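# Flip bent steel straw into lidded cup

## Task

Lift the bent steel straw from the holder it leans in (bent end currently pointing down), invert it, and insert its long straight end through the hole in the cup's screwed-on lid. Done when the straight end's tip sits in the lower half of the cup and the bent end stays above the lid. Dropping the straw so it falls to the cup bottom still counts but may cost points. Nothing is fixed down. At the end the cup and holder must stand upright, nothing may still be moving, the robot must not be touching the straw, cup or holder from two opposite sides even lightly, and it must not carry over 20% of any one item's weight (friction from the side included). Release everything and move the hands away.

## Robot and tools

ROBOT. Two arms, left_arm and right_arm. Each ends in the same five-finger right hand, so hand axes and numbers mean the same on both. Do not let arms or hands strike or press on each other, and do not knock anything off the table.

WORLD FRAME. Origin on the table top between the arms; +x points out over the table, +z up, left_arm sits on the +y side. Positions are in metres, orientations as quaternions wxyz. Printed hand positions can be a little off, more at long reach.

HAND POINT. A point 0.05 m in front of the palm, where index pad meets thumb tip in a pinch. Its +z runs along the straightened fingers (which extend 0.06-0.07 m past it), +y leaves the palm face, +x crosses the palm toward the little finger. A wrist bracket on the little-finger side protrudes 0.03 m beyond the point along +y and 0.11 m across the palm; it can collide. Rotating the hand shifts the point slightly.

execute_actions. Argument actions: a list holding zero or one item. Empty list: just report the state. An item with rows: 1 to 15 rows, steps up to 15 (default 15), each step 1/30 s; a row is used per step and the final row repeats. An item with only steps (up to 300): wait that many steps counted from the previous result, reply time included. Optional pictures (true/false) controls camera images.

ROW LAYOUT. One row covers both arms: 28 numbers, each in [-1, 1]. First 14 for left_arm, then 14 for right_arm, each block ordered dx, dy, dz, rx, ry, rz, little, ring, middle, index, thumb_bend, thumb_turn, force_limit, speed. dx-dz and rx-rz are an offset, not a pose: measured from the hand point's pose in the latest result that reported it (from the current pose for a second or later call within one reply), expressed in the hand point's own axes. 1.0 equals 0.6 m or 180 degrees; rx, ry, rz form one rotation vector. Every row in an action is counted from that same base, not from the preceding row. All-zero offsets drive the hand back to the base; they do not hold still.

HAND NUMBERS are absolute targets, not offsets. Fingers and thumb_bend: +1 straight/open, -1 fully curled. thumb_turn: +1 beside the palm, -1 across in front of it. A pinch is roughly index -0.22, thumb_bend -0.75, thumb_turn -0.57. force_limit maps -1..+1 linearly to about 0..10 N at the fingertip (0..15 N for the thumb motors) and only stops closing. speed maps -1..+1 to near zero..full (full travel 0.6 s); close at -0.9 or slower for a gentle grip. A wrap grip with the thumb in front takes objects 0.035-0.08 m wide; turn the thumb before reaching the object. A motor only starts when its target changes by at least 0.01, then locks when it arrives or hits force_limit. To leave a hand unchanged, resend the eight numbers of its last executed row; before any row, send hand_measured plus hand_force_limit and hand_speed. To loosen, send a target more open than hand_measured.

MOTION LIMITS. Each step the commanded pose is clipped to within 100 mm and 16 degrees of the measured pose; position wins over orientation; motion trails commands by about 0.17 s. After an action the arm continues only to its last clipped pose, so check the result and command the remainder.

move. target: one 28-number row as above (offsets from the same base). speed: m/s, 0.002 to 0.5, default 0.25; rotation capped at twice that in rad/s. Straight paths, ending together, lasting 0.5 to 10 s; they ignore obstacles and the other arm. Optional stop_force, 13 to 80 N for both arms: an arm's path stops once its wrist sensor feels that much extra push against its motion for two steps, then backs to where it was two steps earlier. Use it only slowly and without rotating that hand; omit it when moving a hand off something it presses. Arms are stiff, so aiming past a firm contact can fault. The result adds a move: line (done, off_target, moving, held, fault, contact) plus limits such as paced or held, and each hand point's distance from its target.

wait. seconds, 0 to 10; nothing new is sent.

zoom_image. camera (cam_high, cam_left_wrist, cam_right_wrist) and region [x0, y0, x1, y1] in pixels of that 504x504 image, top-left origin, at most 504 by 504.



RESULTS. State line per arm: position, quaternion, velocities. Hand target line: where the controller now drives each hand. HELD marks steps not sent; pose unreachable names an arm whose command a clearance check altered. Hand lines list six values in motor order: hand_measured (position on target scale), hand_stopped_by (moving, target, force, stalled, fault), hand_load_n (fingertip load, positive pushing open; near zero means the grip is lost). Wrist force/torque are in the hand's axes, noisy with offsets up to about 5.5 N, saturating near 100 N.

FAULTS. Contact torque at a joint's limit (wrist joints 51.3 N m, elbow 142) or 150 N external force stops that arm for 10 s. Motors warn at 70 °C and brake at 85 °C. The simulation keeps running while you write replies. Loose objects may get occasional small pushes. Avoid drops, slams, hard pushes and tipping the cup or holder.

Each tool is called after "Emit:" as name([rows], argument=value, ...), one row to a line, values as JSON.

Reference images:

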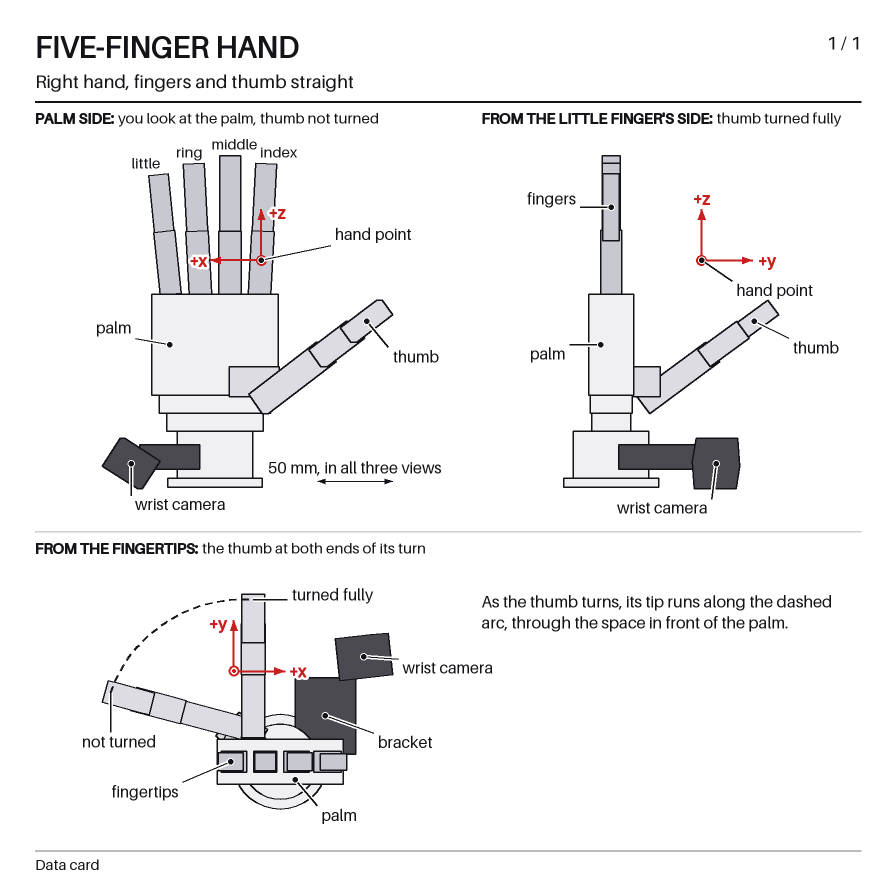

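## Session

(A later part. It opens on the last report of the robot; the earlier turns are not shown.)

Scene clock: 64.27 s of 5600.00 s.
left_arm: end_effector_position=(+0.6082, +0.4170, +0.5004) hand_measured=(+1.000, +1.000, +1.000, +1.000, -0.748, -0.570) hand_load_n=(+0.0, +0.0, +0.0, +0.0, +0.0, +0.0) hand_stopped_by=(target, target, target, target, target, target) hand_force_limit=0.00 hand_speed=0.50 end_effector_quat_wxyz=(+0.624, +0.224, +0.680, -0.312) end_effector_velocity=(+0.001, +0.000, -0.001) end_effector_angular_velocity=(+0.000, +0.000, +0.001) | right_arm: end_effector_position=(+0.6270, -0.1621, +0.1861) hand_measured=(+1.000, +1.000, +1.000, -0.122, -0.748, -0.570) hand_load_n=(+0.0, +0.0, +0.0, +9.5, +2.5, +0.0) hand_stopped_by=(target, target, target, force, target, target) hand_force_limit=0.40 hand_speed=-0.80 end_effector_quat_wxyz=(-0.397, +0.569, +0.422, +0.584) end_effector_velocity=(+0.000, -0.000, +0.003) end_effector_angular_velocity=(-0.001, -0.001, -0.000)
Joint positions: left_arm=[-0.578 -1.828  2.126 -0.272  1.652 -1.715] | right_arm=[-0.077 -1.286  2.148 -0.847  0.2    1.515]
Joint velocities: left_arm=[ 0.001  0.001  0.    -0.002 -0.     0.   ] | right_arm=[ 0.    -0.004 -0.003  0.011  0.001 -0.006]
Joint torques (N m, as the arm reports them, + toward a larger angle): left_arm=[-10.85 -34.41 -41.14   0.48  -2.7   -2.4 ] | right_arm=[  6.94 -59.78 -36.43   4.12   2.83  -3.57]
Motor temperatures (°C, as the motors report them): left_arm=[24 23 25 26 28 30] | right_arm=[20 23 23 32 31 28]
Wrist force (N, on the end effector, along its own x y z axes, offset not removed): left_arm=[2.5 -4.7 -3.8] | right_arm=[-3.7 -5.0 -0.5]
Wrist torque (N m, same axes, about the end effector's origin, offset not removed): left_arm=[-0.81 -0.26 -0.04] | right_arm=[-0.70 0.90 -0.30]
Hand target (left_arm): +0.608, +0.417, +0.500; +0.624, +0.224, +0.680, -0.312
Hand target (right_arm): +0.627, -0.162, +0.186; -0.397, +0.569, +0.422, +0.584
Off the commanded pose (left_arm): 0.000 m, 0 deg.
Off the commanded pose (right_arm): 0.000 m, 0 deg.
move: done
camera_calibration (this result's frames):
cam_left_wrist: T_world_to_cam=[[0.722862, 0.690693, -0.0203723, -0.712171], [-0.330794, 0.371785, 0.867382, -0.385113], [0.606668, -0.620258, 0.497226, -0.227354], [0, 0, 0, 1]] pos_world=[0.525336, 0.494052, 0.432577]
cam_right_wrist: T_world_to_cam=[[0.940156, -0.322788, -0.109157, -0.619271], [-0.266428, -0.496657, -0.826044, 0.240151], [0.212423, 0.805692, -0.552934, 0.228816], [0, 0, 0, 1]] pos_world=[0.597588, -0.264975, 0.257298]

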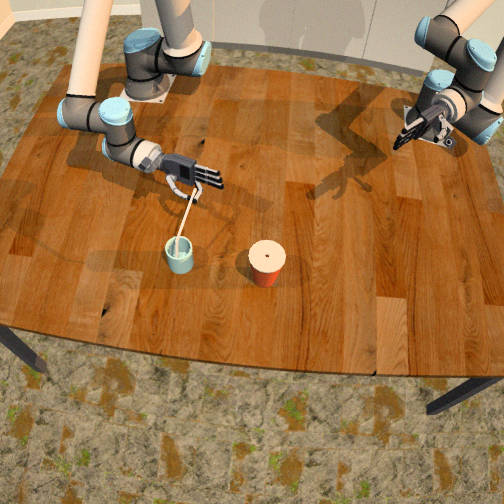

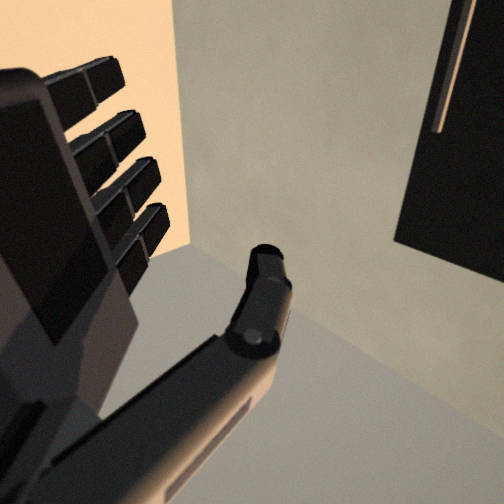

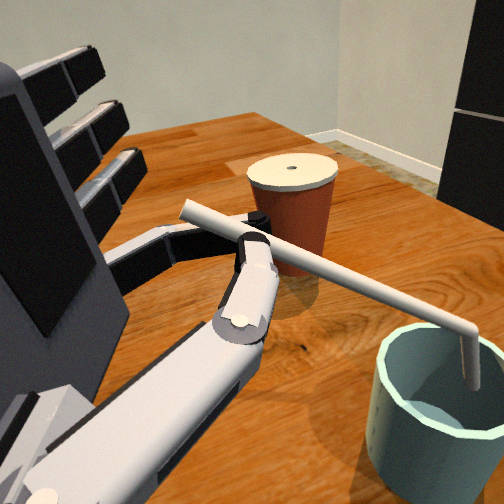

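Emit:
move(target=[0,0,0,0,0,-0.79,1,1,1,1,-0.75,-0.57,0,0.5, 0.27,0,0.12,-0.14,0,0,1,1,1,-0.3,-0.75,-0.57,0.4,-0.8], speed=0.3)

Emit:
move(target=[0,0,0,0,0,0,1,1,1,1,-0.75,-0.57,0,0.5, 0,0,0.1,0,0,-0.66,1,1,1,-0.3,-0.75,-0.57,0.4,-0.8], speed=0.3)

Scene clock: 76.07 s of 5600.00 s.
left_arm: end_effector_position=(+0.6082, +0.4171, +0.5003) hand_measured=(+1.000, +1.000, +1.000, +1.000, -0.748, -0.570) hand_load_n=(+0.0, +0.0, +0.0, +0.0, +0.0, +0.0) hand_stopped_by=(target, target, target, target, target, target) hand_force_limit=0.00 hand_speed=0.50 end_effector_quat_wxyz=(+0.093, +0.571, -0.432, +0.692) end_effector_velocity=(-0.001, -0.001, -0.000) end_effector_angular_velocity=(-0.011, +0.010, -0.002) | right_arm: end_effector_position=(+0.6444, -0.0917, +0.3475) hand_measured=(+1.000, +1.000, +1.000, -0.122, -0.748, -0.570) hand_load_n=(+0.0, +0.0, +0.0, +9.5, +2.5, +0.0) hand_stopped_by=(target, target, target, force, target, target) hand_force_limit=0.40 hand_speed=-0.80 end_effector_quat_wxyz=(-0.263, +0.642, +0.284, +0.662) end_effector_velocity=(+0.001, +0.000, +0.002) end_effector_angular_velocity=(-0.000, -0.002, -0.003)
Joint positions: left_arm=[-0.342 -1.749  1.925 -0.149  1.889 -4.189] | right_arm=[ 0.214 -1.508  2.062 -0.572  0.93   1.543]
Joint velocities: left_arm=[ 0.001  0.001  0.001 -0.003  0.003 -0.014] | right_arm=[ 0.002 -0.001 -0.002  0.002  0.004 -0.001]
Joint torques (N m, as the arm reports them, + toward a larger angle): left_arm=[ 18.67  -8.49 -34.98  -4.07   2.28  -2.9 ] | right_arm=[  6.39 -53.24 -46.22   2.56   3.29  -3.82]
Motor temperatures (°C, as the motors report them): left_arm=[24 23 25 26 28 30] | right_arm=[20 23 23 32 31 28]
Wrist force (N, on the end effector, along its own x y z axes, offset not removed): left_arm=[0.6 0.9 -2.7] | right_arm=[0.9 1.2 -1.5]
Wrist torque (N m, same axes, about the end effector's origin, offset not removed): left_arm=[-0.03 -0.08 0.12] | right_arm=[0.20 0.07 0.09]
Hand target (left_arm): +0.608, +0.417, +0.500; +0.093, +0.571, -0.432, +0.692
Hand target (right_arm): +0.644, -0.092, +0.348; -0.263, +0.642, +0.284, +0.662
Off the commanded pose (left_arm): 0.000 m, 0 deg.
Off the commanded pose (right_arm): 0.000 m, 0 deg.
After step 90, 4.10 s passed at rest.
move: done
camera_calibration (this result's frames):
cam_left_wrist: T_world_to_cam=[[-0.555512, -0.577277, -0.598463, 0.883374], [-0.0289921, 0.732741, -0.67989, 0.0549613], [0.831003, -0.360336, -0.423783, -0.0112243], [0, 0, 0, 1]] pos_world=[0.501646, 0.465635, 0.561278]
cam_right_wrist: T_world_to_cam=[[0.714842, -0.690332, -0.111546, -0.482949], [-0.443615, -0.32437, -0.835458, 0.546281], [0.540562, 0.646704, -0.538115, 0.026434], [0, 0, 0, 1]] pos_world=[0.573281, -0.173293, 0.416749]

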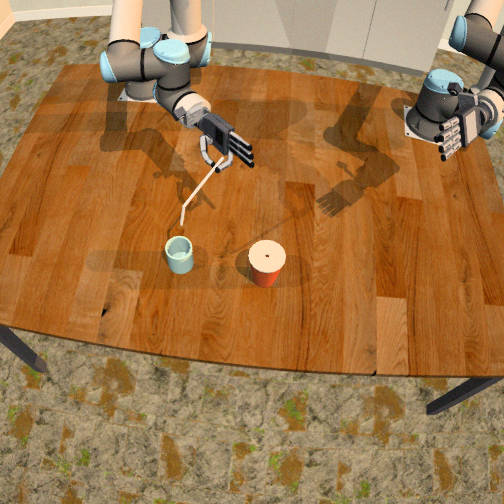

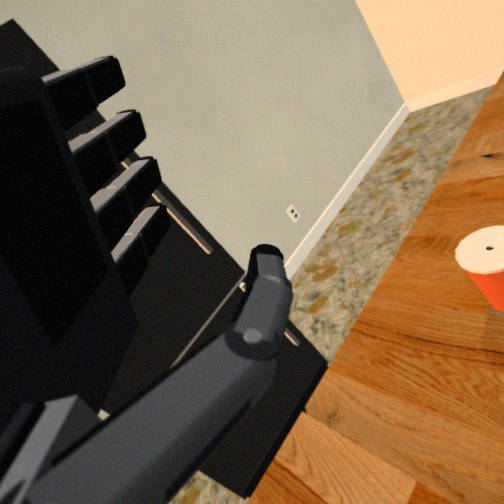

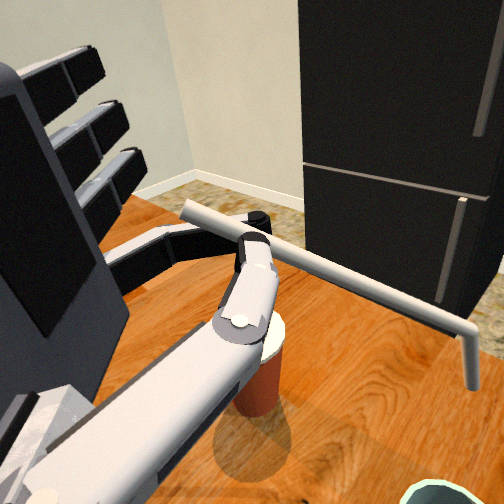

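Scene clock: 80.10 s of 5600.00 s.
left_arm: end_effector_position=(+0.6082, +0.4171, +0.5003) hand_measured=(+1.000, +1.000, +1.000, +1.000, -0.748, -0.570) hand_load_n=(+0.0, +0.0, +0.0, +0.0, +0.0, +0.0) hand_stopped_by=(target, target, target, target, target, target) hand_force_limit=0.00 hand_speed=0.50 end_effector_quat_wxyz=(+0.093, +0.571, -0.432, +0.692) end_effector_velocity=(+0.000, -0.001, -0.001) end_effector_angular_velocity=(+0.001, +0.002, -0.002) | right_arm: end_effector_position=(+0.6865, -0.0489, +0.3485) hand_measured=(+1.000, +1.000, +1.000, -0.122, -0.748, -0.570) hand_load_n=(+0.0, +0.0, +0.0, +9.5, +2.5, -0.5) hand_stopped_by=(target, target, target, force, target, target) hand_force_limit=0.40 hand_speed=-0.80 end_effector_quat_wxyz=(+0.436, +0.082, +0.697, +0.564) end_effector_velocity=(-0.000, +0.000, -0.001) end_effector_angular_velocity=(-0.012, -0.007, -0.000)
Joint positions: left_arm=[-0.342 -1.749  1.925 -0.149  1.889 -4.189] | right_arm=[ 0.188 -1.283  1.989 -0.726  0.904 -0.528]
Joint velocities: left_arm=[-0.002  0.002 -0.     0.     0.    -0.   ] | right_arm=[-0.001  0.001 -0.001  0.004 -0.001 -0.016]
Joint torques (N m, as the arm reports them, + toward a larger angle): left_arm=[-13.8  -44.84 -54.82   0.45  -3.04   2.29] | right_arm=[-12.29 -47.63 -42.11   2.86  -2.97  -3.29]
Motor temperatures (°C, as the motors report them): left_arm=[24 23 25 26 28 30] | right_arm=[20 23 23 32 31 28]
Wrist force (N, on the end effector, along its own x y z axes, offset not removed): left_arm=[-4.6 -1.4 -1.5] | right_arm=[-3.3 -3.3 0.1]
Wrist torque (N m, same axes, about the end effector's origin, offset not removed): left_arm=[-0.72 0.72 -0.51] | right_arm=[-0.61 0.58 -0.27]
Hand target (left_arm): +0.608, +0.417, +0.500; +0.093, +0.571, -0.432, +0.692
Hand target (right_arm): +0.687, -0.049, +0.349; +0.436, +0.082, +0.697, +0.563
Off the commanded pose (left_arm): 0.000 m, 0 deg.
Off the commanded pose (right_arm): 0.000 m, 0 deg.
move: done
camera_calibration (this result's frames):
cam_left_wrist: T_world_to_cam=[[-0.555512, -0.577277, -0.598463, 0.883374], [-0.0289923, 0.732741, -0.67989, 0.0549615], [0.831003, -0.360336, -0.423783, -0.0112245], [0, 0, 0, 1]] pos_world=[0.501646, 0.465635, 0.561278]
cam_right_wrist: T_world_to_cam=[[-0.276334, 0.260039, 0.925213, -0.117788], [0.157387, -0.937458, 0.310487, -0.262202], [0.948087, 0.231415, 0.218125, -0.587125], [0, 0, 0, 1]] pos_world=[0.565364, -0.0793046, 0.318456]

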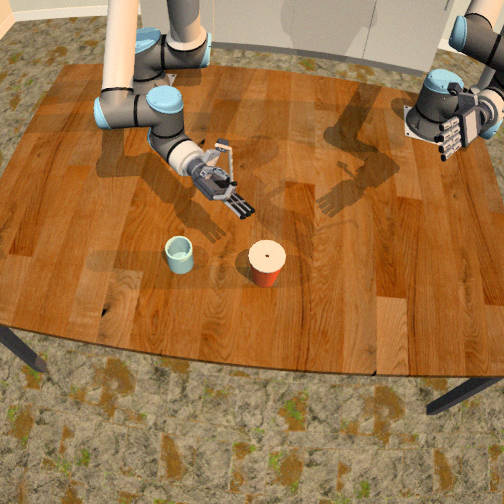

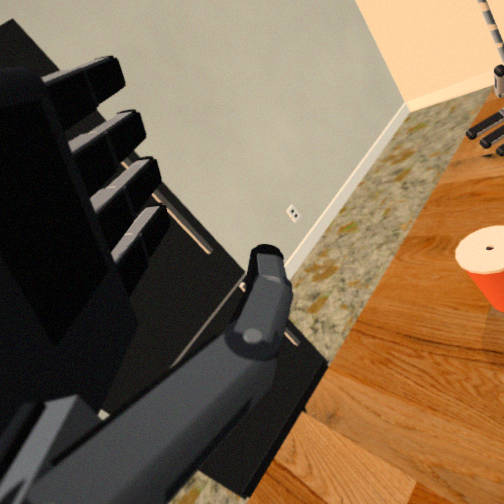

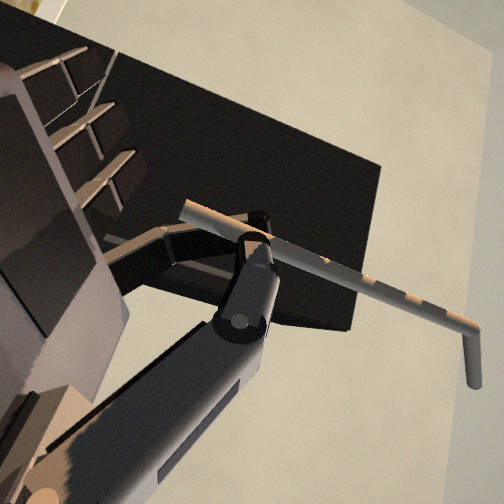

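Emit:
move(target=[0.163,0.417,0.523,0,0,0,1,1,1,1,-0.75,-0.57,0,0.5, 0,0,0,0,0,0,1,1,1,-0.3,-0.75,-0.57,0.4,-0.8], speed=0.3)

Scene clock: 92.53 s of 5600.00 s.
left_arm: end_effector_position=(+0.6432, +0.0084, +0.4551) hand_measured=(+1.000, +1.000, +1.000, +1.000, -0.748, -0.570) hand_load_n=(+0.0, +0.0, +0.0, +0.0, +0.0, +0.0) hand_stopped_by=(target, target, target, target, target, target) hand_force_limit=0.00 hand_speed=0.50 end_effector_quat_wxyz=(+0.092, +0.571, -0.433, +0.692) end_effector_velocity=(+0.001, -0.003, -0.001) end_effector_angular_velocity=(+0.001, +0.001, +0.000) | right_arm: end_effector_position=(+0.6865, -0.0489, +0.3485) hand_measured=(+1.000, +1.000, +1.000, -0.122, -0.748, -0.570) hand_load_n=(+0.0, +0.0, +0.0, +9.5, +2.5, -0.5) hand_stopped_by=(target, target, target, force, target, target) hand_force_limit=0.40 hand_speed=-0.80 end_effector_quat_wxyz=(+0.436, +0.082, +0.697, +0.564) end_effector_velocity=(-0.001, +0.000, -0.001) end_effector_angular_velocity=(+0.001, +0.003, +0.000)
Joint positions: left_arm=[-0.857 -1.382  1.637 -0.229  1.374 -4.202] | right_arm=[ 0.188 -1.283  1.989 -0.726  0.904 -0.528]
Joint velocities: left_arm=[-0.002  0.005 -0.004  0.001 -0.002 -0.   ] | right_arm=[ 0.    -0.     0.002 -0.     0.     0.001]
Joint torques (N m, as the arm reports them, + toward a larger angle): left_arm=[-12.96 -40.52 -53.41   0.31  -2.84  -2.71] | right_arm=[  6.77 -68.13 -29.    -5.37   2.61   3.05]
Motor temperatures (°C, as the motors report them): left_arm=[24 23 25 26 28 30] | right_arm=[20 23 23 32 31 28]
Wrist force (N, on the end effector, along its own x y z axes, offset not removed): left_arm=[0.0 -1.6 -0.5] | right_arm=[-0.1 -0.9 0.6]
Wrist torque (N m, same axes, about the end effector's origin, offset not removed): left_arm=[-0.57 -0.21 -0.25] | right_arm=[-0.07 0.21 -0.17]
Hand target (left_arm): +0.643, +0.008, +0.455; +0.092, +0.571, -0.433, +0.692
Hand target (right_arm): +0.687, -0.049, +0.349; +0.436, +0.082, +0.697, +0.564
Off the commanded pose (left_arm): 0.001 m, 0 deg.
Off the commanded pose (right_arm): 0.000 m, 0 deg.
After step 90, 7.37 s passed at rest.
move: done
camera_calibration (this result's frames):
cam_left_wrist: T_world_to_cam=[[-0.555076, -0.576796, -0.59933, 0.639953], [-0.0284843, 0.733281, -0.679329, 0.324097], [0.831312, -0.360008, -0.423457, -0.207085], [0, 0, 0, 1]] pos_world=[0.536606, 0.0569157, 0.51602]
cam_right_wrist: T_world_to_cam=[[-0.276321, 0.260041, 0.925216, -0.117786], [0.157393, -0.937457, 0.310487, -0.262202], [0.94809, 0.231417, 0.218111, -0.587121], [0, 0, 0, 1]] pos_world=[0.565366, -0.0793042, 0.318446]

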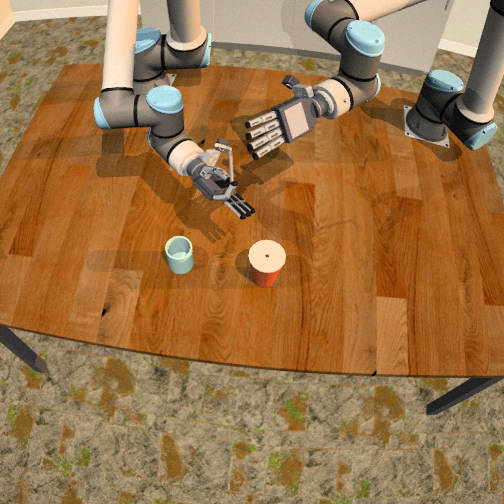

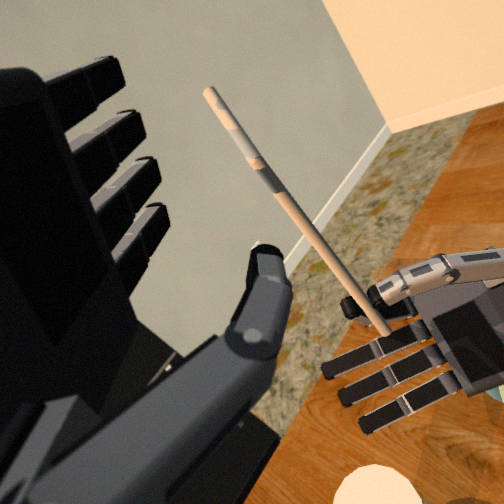

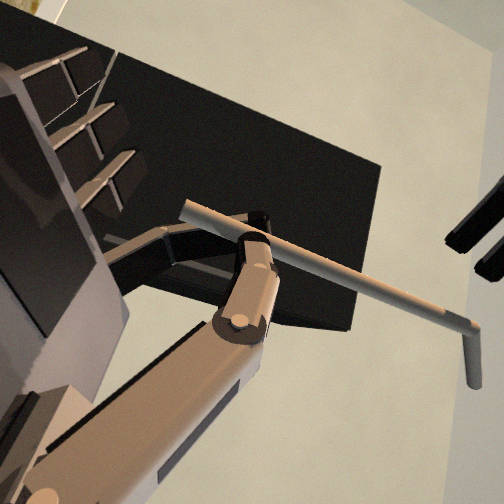

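Emit:
zoom_image(camera="cam_left_wrist", region=[180, 70, 340, 230])

Region (180, 70, 340, 230) of cam_left_wrist's 504x504 image, scaled by 3.150, with more detail than that image has.

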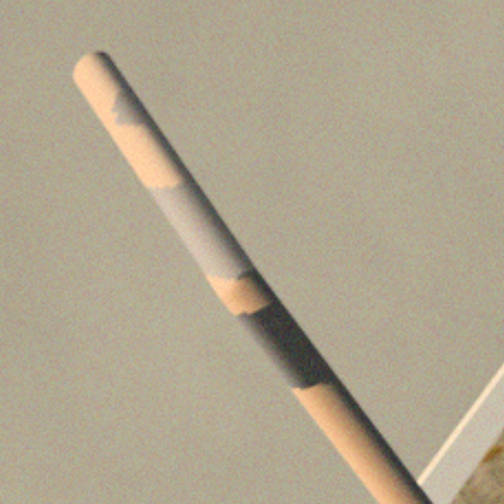

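Emit:
move(target=[0.113,-0.047,0.09,-0.012,-0.241,-0.176,-1,-1,-1,1,-0.75,-0.57,0,1, 0,0,0,0,0,0,1,1,1,-0.3,-0.75,-0.57,0.4,-0.8], speed=0.2)

Scene clock: 106.87 s of 5600.00 s.
left_arm: end_effector_position=(+0.6764, -0.0368, +0.5269) hand_measured=(-1.000, -1.000, -1.000, +1.000, -0.748, -0.570) hand_load_n=(+0.0, +0.0, +0.0, +0.0, +0.0, +0.0) hand_stopped_by=(target, target, target, target, target, target) hand_force_limit=0.00 hand_speed=1.00 end_effector_quat_wxyz=(+0.120, +0.875, -0.280, +0.377) end_effector_velocity=(+0.001, -0.001, +0.001) end_effector_angular_velocity=(+0.005, +0.014, +0.003) | right_arm: end_effector_position=(+0.6865, -0.0489, +0.3485) hand_measured=(+1.000, +1.000, +1.000, -0.122, -0.748, -0.570) hand_load_n=(+0.0, +0.0, +0.0, +9.5, +2.5, -0.5) hand_stopped_by=(target, target, target, force, target, target) hand_force_limit=0.40 hand_speed=-0.80 end_effector_quat_wxyz=(+0.436, +0.082, +0.697, +0.564) end_effector_velocity=(-0.000, +0.001, +0.001) end_effector_angular_velocity=(-0.000, -0.001, +0.001)
Joint positions: left_arm=[-0.84  -0.99   0.77   1.008  1.324 -4.951] | right_arm=[ 0.188 -1.283  1.989 -0.726  0.904 -0.528]
Joint velocities: left_arm=[ 0.001  0.012 -0.023  0.025  0.005 -0.008] | right_arm=[ 0.001 -0.    -0.001 -0.    -0.001 -0.   ]
Joint torques (N m, as the arm reports them, + toward a larger angle): left_arm=[ 20.21 -70.4  -49.77   4.17   2.37  -2.73] | right_arm=[  6.62 -59.51 -29.42  -5.58   2.5    3.01]
Motor temperatures (°C, as the motors report them): left_arm=[24 23 25 26 28 30] | right_arm=[20 23 23 32 31 28]
Wrist force (N, on the end effector, along its own x y z axes, offset not removed): left_arm=[-2.9 -1.3 -1.0] | right_arm=[-1.1 -0.2 -0.2]
Wrist torque (N m, same axes, about the end effector's origin, offset not removed): left_arm=[-0.51 0.35 -0.38] | right_arm=[0.03 0.33 0.02]
Hand target (left_arm): +0.676, -0.037, +0.527; +0.120, +0.875, -0.280, +0.376
Hand target (right_arm): +0.687, -0.049, +0.349; +0.436, +0.082, +0.697, +0.564
Off the commanded pose (left_arm): 0.001 m, 0 deg.
Off the commanded pose (right_arm): 0.000 m, 0 deg.
After step 90, 8.47 s passed at rest.
move: done
camera_calibration (this result's frames):
cam_left_wrist: T_world_to_cam=[[-0.630417, -0.768096, -0.112259, 0.462568], [-0.727329, 0.635003, -0.260315, 0.655283], [0.271232, -0.0824581, -0.958975, 0.450649], [0, 0, 0, 1]] pos_world=[0.645987, -0.0236501, 0.654669]
cam_right_wrist: T_world_to_cam=[[-0.276334, 0.260039, 0.925213, -0.117788], [0.157387, -0.937458, 0.310487, -0.262202], [0.948087, 0.231415, 0.218124, -0.587125], [0, 0, 0, 1]] pos_world=[0.565364, -0.0793046, 0.318456]

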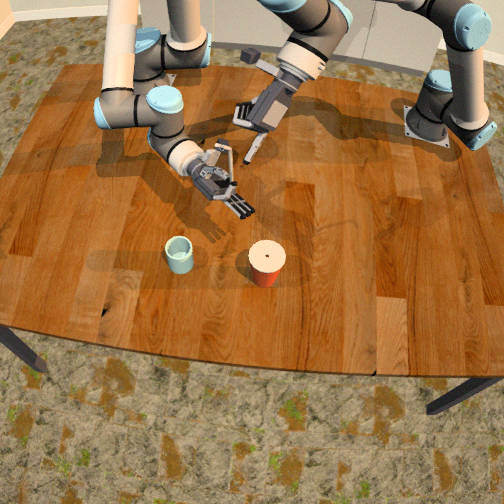

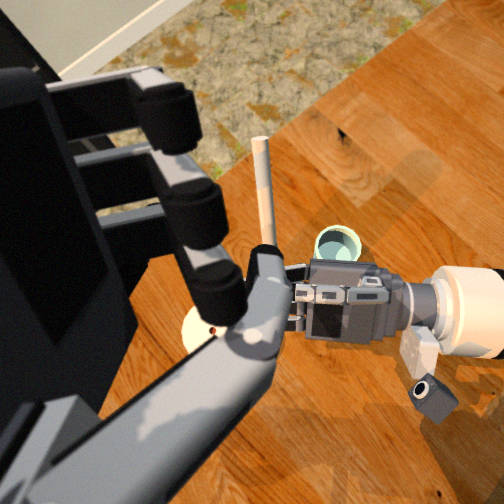

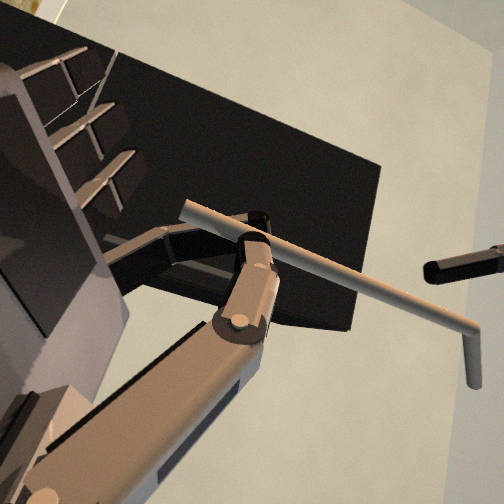

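Emit:
move(target=[0,0,0.075,0,0,0,-1,-1,-1,0.3,-0.75,-0.57,0,-0.5, 0,0,0,0,0,0,1,1,1,-0.3,-0.75,-0.57,0.4,-0.8], speed=0.06)

Emit:
zoom_image(camera="cam_high", region=[180, 100, 290, 210])

Scene clock: 110.13 s of 5600.00 s.
left_arm: end_effector_position=(+0.7029, -0.0557, +0.4962) hand_measured=(-1.000, -1.000, -1.000, +0.300, -0.748, -0.570) hand_load_n=(+0.0, +0.0, +0.0, +0.0, +0.0, +0.0) hand_stopped_by=(target, target, target, target, target, target) hand_force_limit=0.00 hand_speed=-0.50 end_effector_quat_wxyz=(+0.120, +0.875, -0.280, +0.377) end_effector_velocity=(+0.001, -0.002, -0.000) end_effector_angular_velocity=(-0.002, -0.002, -0.001) | right_arm: end_effector_position=(+0.6865, -0.0489, +0.3485) hand_measured=(+1.000, +1.000, +1.000, -0.122, -0.748, -0.570) hand_load_n=(+0.0, +0.0, +0.0, +9.5, +2.5, -0.5) hand_stopped_by=(target, target, target, force, target, target) hand_force_limit=0.40 hand_speed=-0.80 end_effector_quat_wxyz=(+0.436, +0.082, +0.697, +0.564) end_effector_velocity=(-0.001, -0.000, +0.000) end_effector_angular_velocity=(+0.001, +0.001, +0.000)
Joint positions: left_arm=[-0.827 -0.929  0.725  0.99   1.333 -4.941] | right_arm=[ 0.188 -1.283  1.989 -0.726  0.904 -0.528]
Joint velocities: left_arm=[-0.     0.002 -0.004 -0.002  0.     0.001] | right_arm=[ 0.    -0.001  0.001  0.    -0.     0.001]
Joint torques (N m, as the arm reports them, + toward a larger angle): left_arm=[ 18.32 -71.11 -52.12  -1.02   2.14   2.2 ] | right_arm=[  6.56 -48.68 -29.48  -5.11   2.34   2.51]
Motor temperatures (°C, as the motors report them): left_arm=[24 23 25 26 28 30] | right_arm=[20 23 23 32 31 28]
Wrist force (N, on the end effector, along its own x y z axes, offset not removed): left_arm=[-3.9 0.1 1.4] | right_arm=[-2.5 -1.4 1.5]
Wrist torque (N m, same axes, about the end effector's origin, offset not removed): left_arm=[-0.47 0.55 -0.59] | right_arm=[-0.25 0.49 -0.04]
Hand target (left_arm): +0.703, -0.056, +0.496; +0.120, +0.875, -0.280, +0.377
Hand target (right_arm): +0.687, -0.049, +0.349; +0.436, +0.082, +0.697, +0.564
Off the commanded pose (left_arm): 0.000 m, 0 deg.
Off the commanded pose (right_arm): 0.000 m, 0 deg.
move: done
camera_calibration (this result's frames):
cam_left_wrist: T_world_to_cam=[[-0.630414, -0.768104, -0.112226, 0.461323], [-0.727337, 0.63499, -0.260325, 0.678562], [0.271219, -0.0824868, -0.958977, 0.412479], [0, 0, 0, 1]] pos_world=[0.672495, -0.0425119, 0.623976]
cam_right_wrist: T_world_to_cam=[[-0.276332, 0.260039, 0.925214, -0.117788], [0.157388, -0.937458, 0.310487, -0.262202], [0.948087, 0.231415, 0.218123, -0.587125], [0, 0, 0, 1]] pos_world=[0.565364, -0.0793046, 0.318454]

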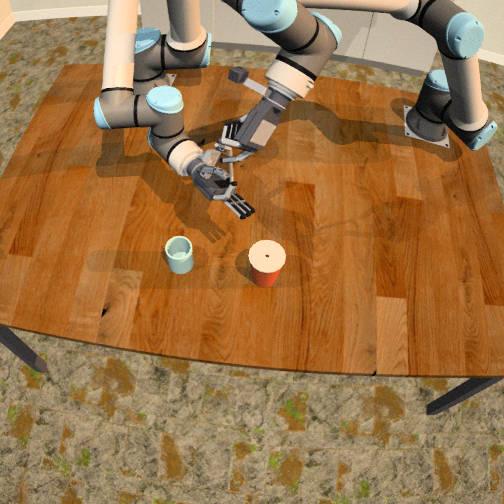

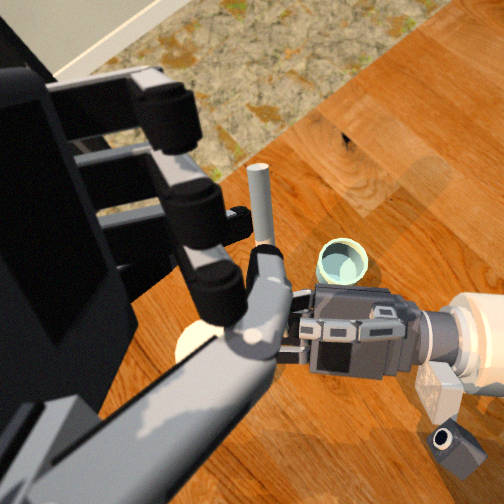

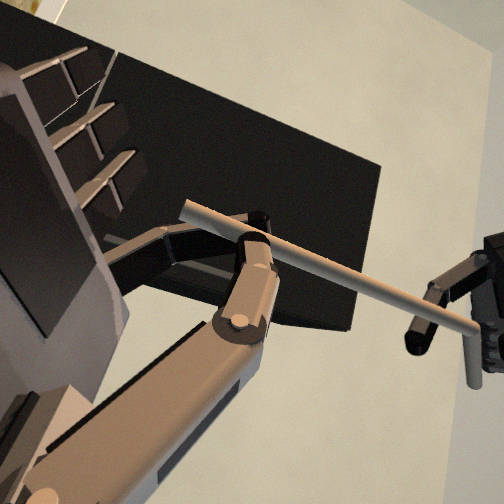

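Region (180, 100, 290, 210) of cam_high's 504x504 image, scaled by 4.582, with more detail than that image has.

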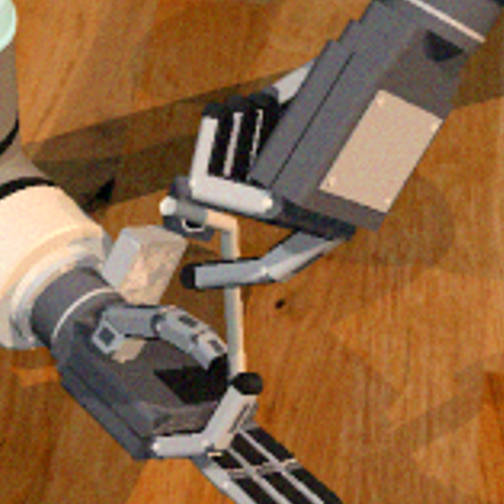

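Emit:
zoom_image(camera="cam_right_wrist", region=[384, 270, 504, 410])

Region (384, 270, 504, 410) of cam_right_wrist's 504x504 image, scaled by 3.600, with more detail than that image has; it fills the left 432 columns of this view, and the rest is white.

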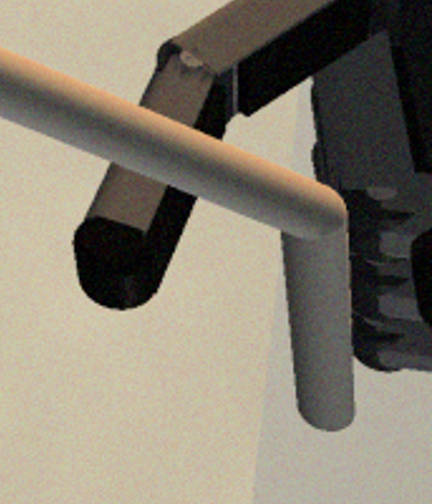

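Emit:
move(target=[0.015,0,0.015,0,0,0,-1,-1,-1,0.2,-0.75,-0.57,0,-0.5, 0,0,0,0,0,0,1,1,1,-0.3,-0.75,-0.57,0.4,-0.8], speed=0.03)

Emit:
zoom_image(camera="cam_right_wrist", region=[384, 270, 504, 410])

Scene clock: 115.43 s of 5600.00 s.
left_arm: end_effector_position=(+0.7130, -0.0629, +0.4966) hand_measured=(-1.000, -1.000, -1.000, +0.200, -0.748, -0.570) hand_load_n=(+0.0, +0.0, +0.0, +0.0, +0.0, +0.0) hand_stopped_by=(target, target, target, target, target, target) hand_force_limit=0.00 hand_speed=-0.50 end_effector_quat_wxyz=(+0.120, +0.875, -0.280, +0.377) end_effector_velocity=(+0.002, -0.001, -0.000) end_effector_angular_velocity=(+0.001, +0.001, +0.000) | right_arm: end_effector_position=(+0.6865, -0.0489, +0.3485) hand_measured=(+1.000, +1.000, +1.000, -0.122, -0.748, -0.570) hand_load_n=(+0.0, +0.0, +0.0, +9.5, +2.5, -0.5) hand_stopped_by=(target, target, target, force, target, target) hand_force_limit=0.40 hand_speed=-0.80 end_effector_quat_wxyz=(+0.436, +0.082, +0.697, +0.564) end_effector_velocity=(-0.000, -0.001, -0.001) end_effector_angular_velocity=(+0.001, +0.003, -0.001)
Joint positions: left_arm=[-0.823 -0.897  0.672  1.01   1.336 -4.938] | right_arm=[ 0.188 -1.283  1.989 -0.726  0.904 -0.528]
Joint velocities: left_arm=[ 0.002  0.007 -0.012  0.006  0.001  0.001] | right_arm=[-0.     0.001  0.001  0.     0.     0.001]
Joint torques (N m, as the arm reports them, + toward a larger angle): left_arm=[ 19.78 -74.24 -50.88   3.96   2.02   2.1 ] | right_arm=[  7.47 -50.94 -29.84  -5.43   2.34   2.52]
Motor temperatures (°C, as the motors report them): left_arm=[24 23 25 26 28 30] | right_arm=[20 23 23 32 31 28]
Wrist force (N, on the end effector, along its own x y z axes, offset not removed): left_arm=[-8.1 -4.6 -2.0] | right_arm=[2.5 -5.6 2.2]
Wrist torque (N m, same axes, about the end effector's origin, offset not removed): left_arm=[-0.92 1.35 -0.83] | right_arm=[-1.02 -0.52 0.05]
Hand target (left_arm): +0.713, -0.063, +0.497; +0.120, +0.875, -0.280, +0.377
Hand target (right_arm): +0.687, -0.049, +0.349; +0.436, +0.082, +0.697, +0.564
Off the commanded pose (left_arm): 0.000 m, 0 deg.
Off the commanded pose (right_arm): 0.000 m, 0 deg.
After step 90, 1.50 s passed at rest.
move: done
camera_calibration (this result's frames):
cam_left_wrist: T_world_to_cam=[[-0.630403, -0.768116, -0.112208, 0.462193], [-0.727329, 0.634968, -0.260399, 0.690621], [0.271266, -0.0825442, -0.958958, 0.409421], [0, 0, 0, 1]] pos_world=[0.682614, -0.0497094, 0.624317]
cam_right_wrist: T_world_to_cam=[[-0.276332, 0.260039, 0.925214, -0.117788], [0.157388, -0.937458, 0.310487, -0.262202], [0.948087, 0.231415, 0.218123, -0.587125], [0, 0, 0, 1]] pos_world=[0.565364, -0.0793045, 0.318454]

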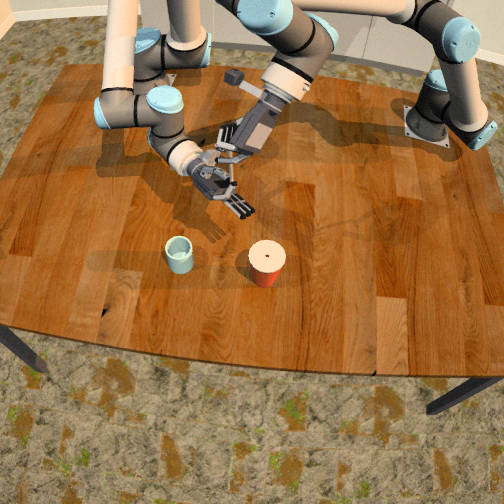

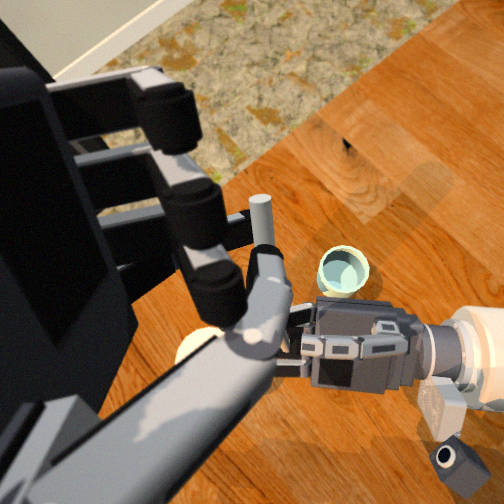

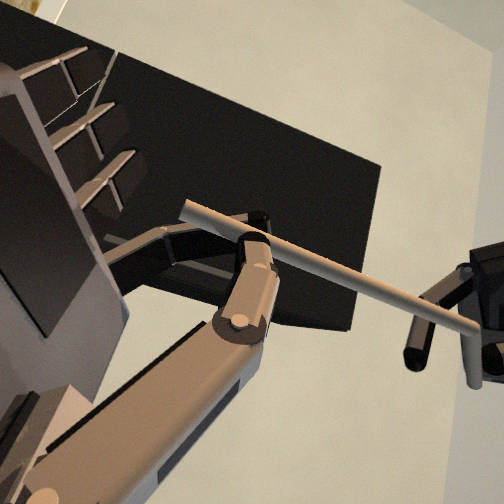

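Region (384, 270, 504, 410) of cam_right_wrist's 504x504 image, scaled by 3.600, with more detail than that image has; it fills the left 432 columns of this view, and the rest is white.

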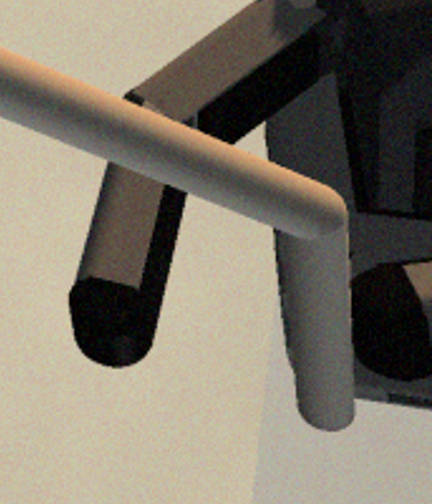

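Emit:
move(target=[0,0,0.005,0,0,0,-1,-1,-1,-0.3,-0.75,-0.57,0.4,-0.8, 0,0,0,0,0,0,1,1,1,-0.3,-0.75,-0.57,0.4,-0.8], speed=0.02)

Scene clock: 118.60 s of 5600.00 s.
left_arm: end_effector_position=(+0.7148, -0.0642, +0.4945) hand_measured=(-1.000, -1.000, -1.000, -0.108, -0.748, -0.570) hand_load_n=(+0.0, +0.0, +0.0, +6.5, +1.0, +0.0) hand_stopped_by=(target, target, target, force, target, target) hand_force_limit=0.40 hand_speed=-0.80 end_effector_quat_wxyz=(+0.120, +0.875, -0.280, +0.377) end_effector_velocity=(-0.001, -0.000, +0.000) end_effector_angular_velocity=(+0.001, +0.001, -0.000) | right_arm: end_effector_position=(+0.6865, -0.0489, +0.3485) hand_measured=(+1.000, +1.000, +1.000, -0.122, -0.748, -0.570) hand_load_n=(+0.0, +0.0, +0.0, +9.5, +2.5, +0.0) hand_stopped_by=(target, target, target, force, target, target) hand_force_limit=0.40 hand_speed=-0.80 end_effector_quat_wxyz=(+0.436, +0.082, +0.697, +0.564) end_effector_velocity=(+0.000, -0.000, +0.001) end_effector_angular_velocity=(+0.000, -0.001, +0.000)
Joint positions: left_arm=[-0.822 -0.893  0.668  1.01   1.337 -4.937] | right_arm=[ 0.188 -1.283  1.989 -0.726  0.904 -0.528]
Joint velocities: left_arm=[-0.001 -0.001  0.001  0.001 -0.    -0.   ] | right_arm=[-0.    -0.001 -0.001  0.001 -0.     0.   ]
Joint torques (N m, as the arm reports them, + toward a larger angle): left_arm=[ 19.24 -75.71 -52.39  -1.19   2.06   2.03] | right_arm=[  6.32 -50.46 -30.03  -5.3    2.43   2.51]
Motor temperatures (°C, as the motors report them): left_arm=[24 23 25 26 28 30] | right_arm=[20 23 23 32 31 28]
Wrist force (N, on the end effector, along its own x y z axes, offset not removed): left_arm=[0.3 -5.6 0.0] | right_arm=[-0.2 0.0 3.4]
Wrist torque (N m, same axes, about the end effector's origin, offset not removed): left_arm=[-1.12 -0.19 -0.21] | right_arm=[-0.39 -0.03 0.05]
Hand target (left_arm): +0.715, -0.064, +0.494; +0.120, +0.875, -0.280, +0.377
Hand target (right_arm): +0.687, -0.049, +0.349; +0.436, +0.082, +0.697, +0.564
Off the commanded pose (left_arm): 0.000 m, 0 deg.
Off the commanded pose (right_arm): 0.000 m, 0 deg.
move: done
camera_calibration (this result's frames):
cam_left_wrist: T_world_to_cam=[[-0.630406, -0.768112, -0.112215, 0.462115], [-0.727331, 0.634976, -0.260377, 0.692167], [0.271253, -0.0825256, -0.958964, 0.406858], [0, 0, 0, 1]] pos_world=[0.684394, -0.0509771, 0.622243]
cam_right_wrist: T_world_to_cam=[[-0.276332, 0.260039, 0.925214, -0.117788], [0.157388, -0.937458, 0.310487, -0.262202], [0.948087, 0.231415, 0.218123, -0.587125], [0, 0, 0, 1]] pos_world=[0.565364, -0.0793045, 0.318454]

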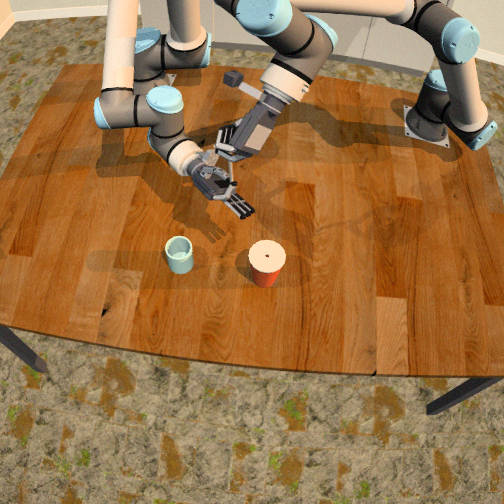

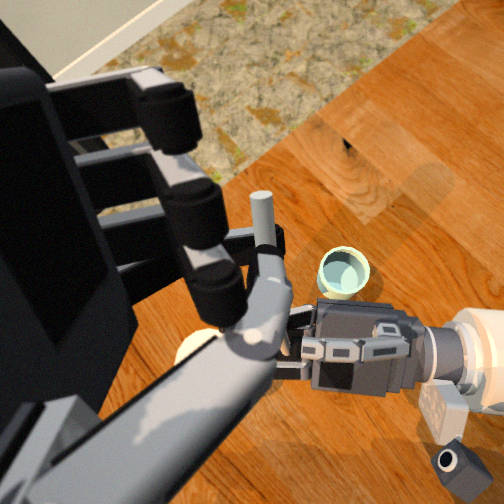

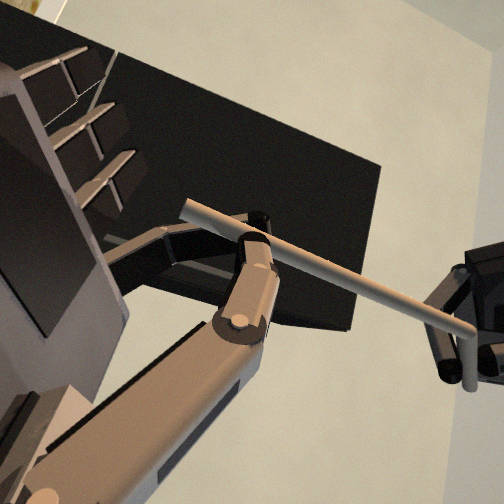

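Emit:
move(target=[0,0,0,0,0,0,-1,-1,-1,-0.35,-0.75,-0.57,0.9,-0.9, 0,0,0,0,0,0,1,1,1,0.0,-0.75,-0.57,0.4,-0.8], speed=0.02)

Scene clock: 121.33 s of 5600.00 s.
left_arm: end_effector_position=(+0.7148, -0.0642, +0.4945) hand_measured=(-1.000, -1.000, -1.000, -0.116, -0.746, -0.570) hand_load_n=(+0.0, +0.0, +0.0, +9.5, +2.0, -1.0) hand_stopped_by=(target, target, target, force, target, target) hand_force_limit=0.90 hand_speed=-0.90 end_effector_quat_wxyz=(+0.120, +0.875, -0.280, +0.377) end_effector_velocity=(-0.001, -0.000, +0.000) end_effector_angular_velocity=(-0.000, +0.000, -0.001) | right_arm: end_effector_position=(+0.6865, -0.0489, +0.3485) hand_measured=(+1.000, +1.000, +1.000, +0.000, -0.750, -0.570) hand_load_n=(+0.0, +0.0, +0.0, +0.0, +0.0, +0.0) hand_stopped_by=(target, target, target, target, target, target) hand_force_limit=0.40 hand_speed=-0.80 end_effector_quat_wxyz=(+0.436, +0.082, +0.697, +0.564) end_effector_velocity=(-0.000, -0.001, -0.001) end_effector_angular_velocity=(-0.001, +0.001, -0.001)
Joint positions: left_arm=[-0.822 -0.893  0.668  1.01   1.337 -4.937] | right_arm=[ 0.188 -1.283  1.989 -0.726  0.904 -0.528]
Joint velocities: left_arm=[-0.001 -0.     0.     0.     0.001  0.   ] | right_arm=[-0.     0.001  0.002 -0.001  0.001 -0.   ]
Joint torques (N m, as the arm reports them, + toward a larger angle): left_arm=[ 17.34 -81.74 -47.36  -0.5    2.06   1.67] | right_arm=[  6.08 -51.07 -29.67  -4.41   2.54   2.46]
Motor temperatures (°C, as the motors report them): left_arm=[24 23 25 26 28 30] | right_arm=[20 23 23 32 31 28]
Wrist force (N, on the end effector, along its own x y z axes, offset not removed): left_arm=[0.3 -7.8 -1.0] | right_arm=[-0.8 3.3 2.4]
Wrist torque (N m, same axes, about the end effector's origin, offset not removed): left_arm=[-1.38 -0.09 -0.36] | right_arm=[0.28 0.14 -0.06]
Hand target (left_arm): +0.715, -0.064, +0.494; +0.120, +0.875, -0.280, +0.377
Hand target (right_arm): +0.687, -0.049, +0.349; +0.436, +0.082, +0.697, +0.564
Off the commanded pose (left_arm): 0.000 m, 0 deg.
Off the commanded pose (right_arm): 0.000 m, 0 deg.
move: done
camera_calibration (this result's frames):
cam_left_wrist: T_world_to_cam=[[-0.630403, -0.768115, -0.112206, 0.462109], [-0.727325, 0.634967, -0.260412, 0.692192], [0.271273, -0.0825544, -0.958955, 0.406854], [0, 0, 0, 1]] pos_world=[0.684396, -0.0509784, 0.622261]
cam_right_wrist: T_world_to_cam=[[-0.276341, 0.260038, 0.925211, -0.117783], [0.157385, -0.937458, 0.310487, -0.262201], [0.948085, 0.231415, 0.218132, -0.587127], [0, 0, 0, 1]] pos_world=[0.565365, -0.0793045, 0.318455]

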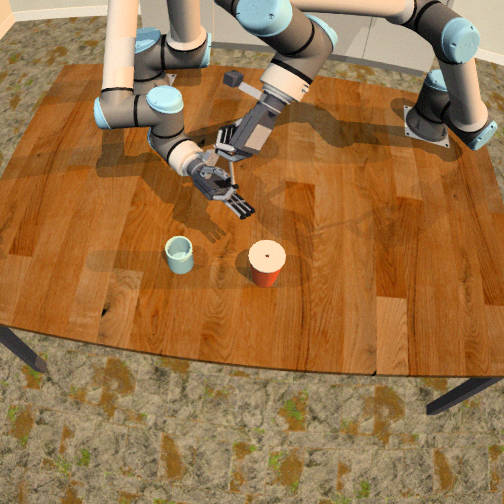

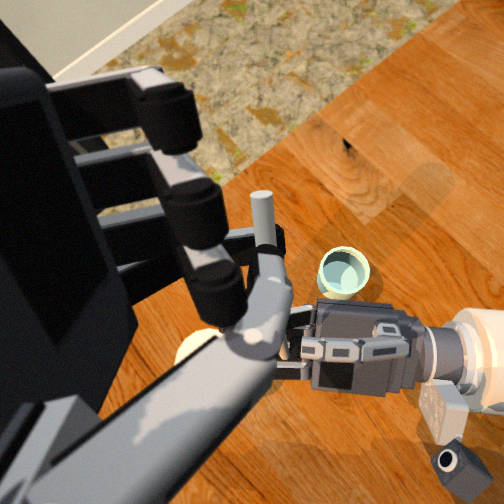

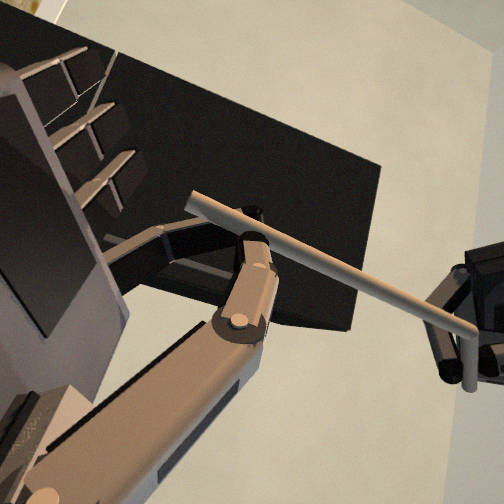

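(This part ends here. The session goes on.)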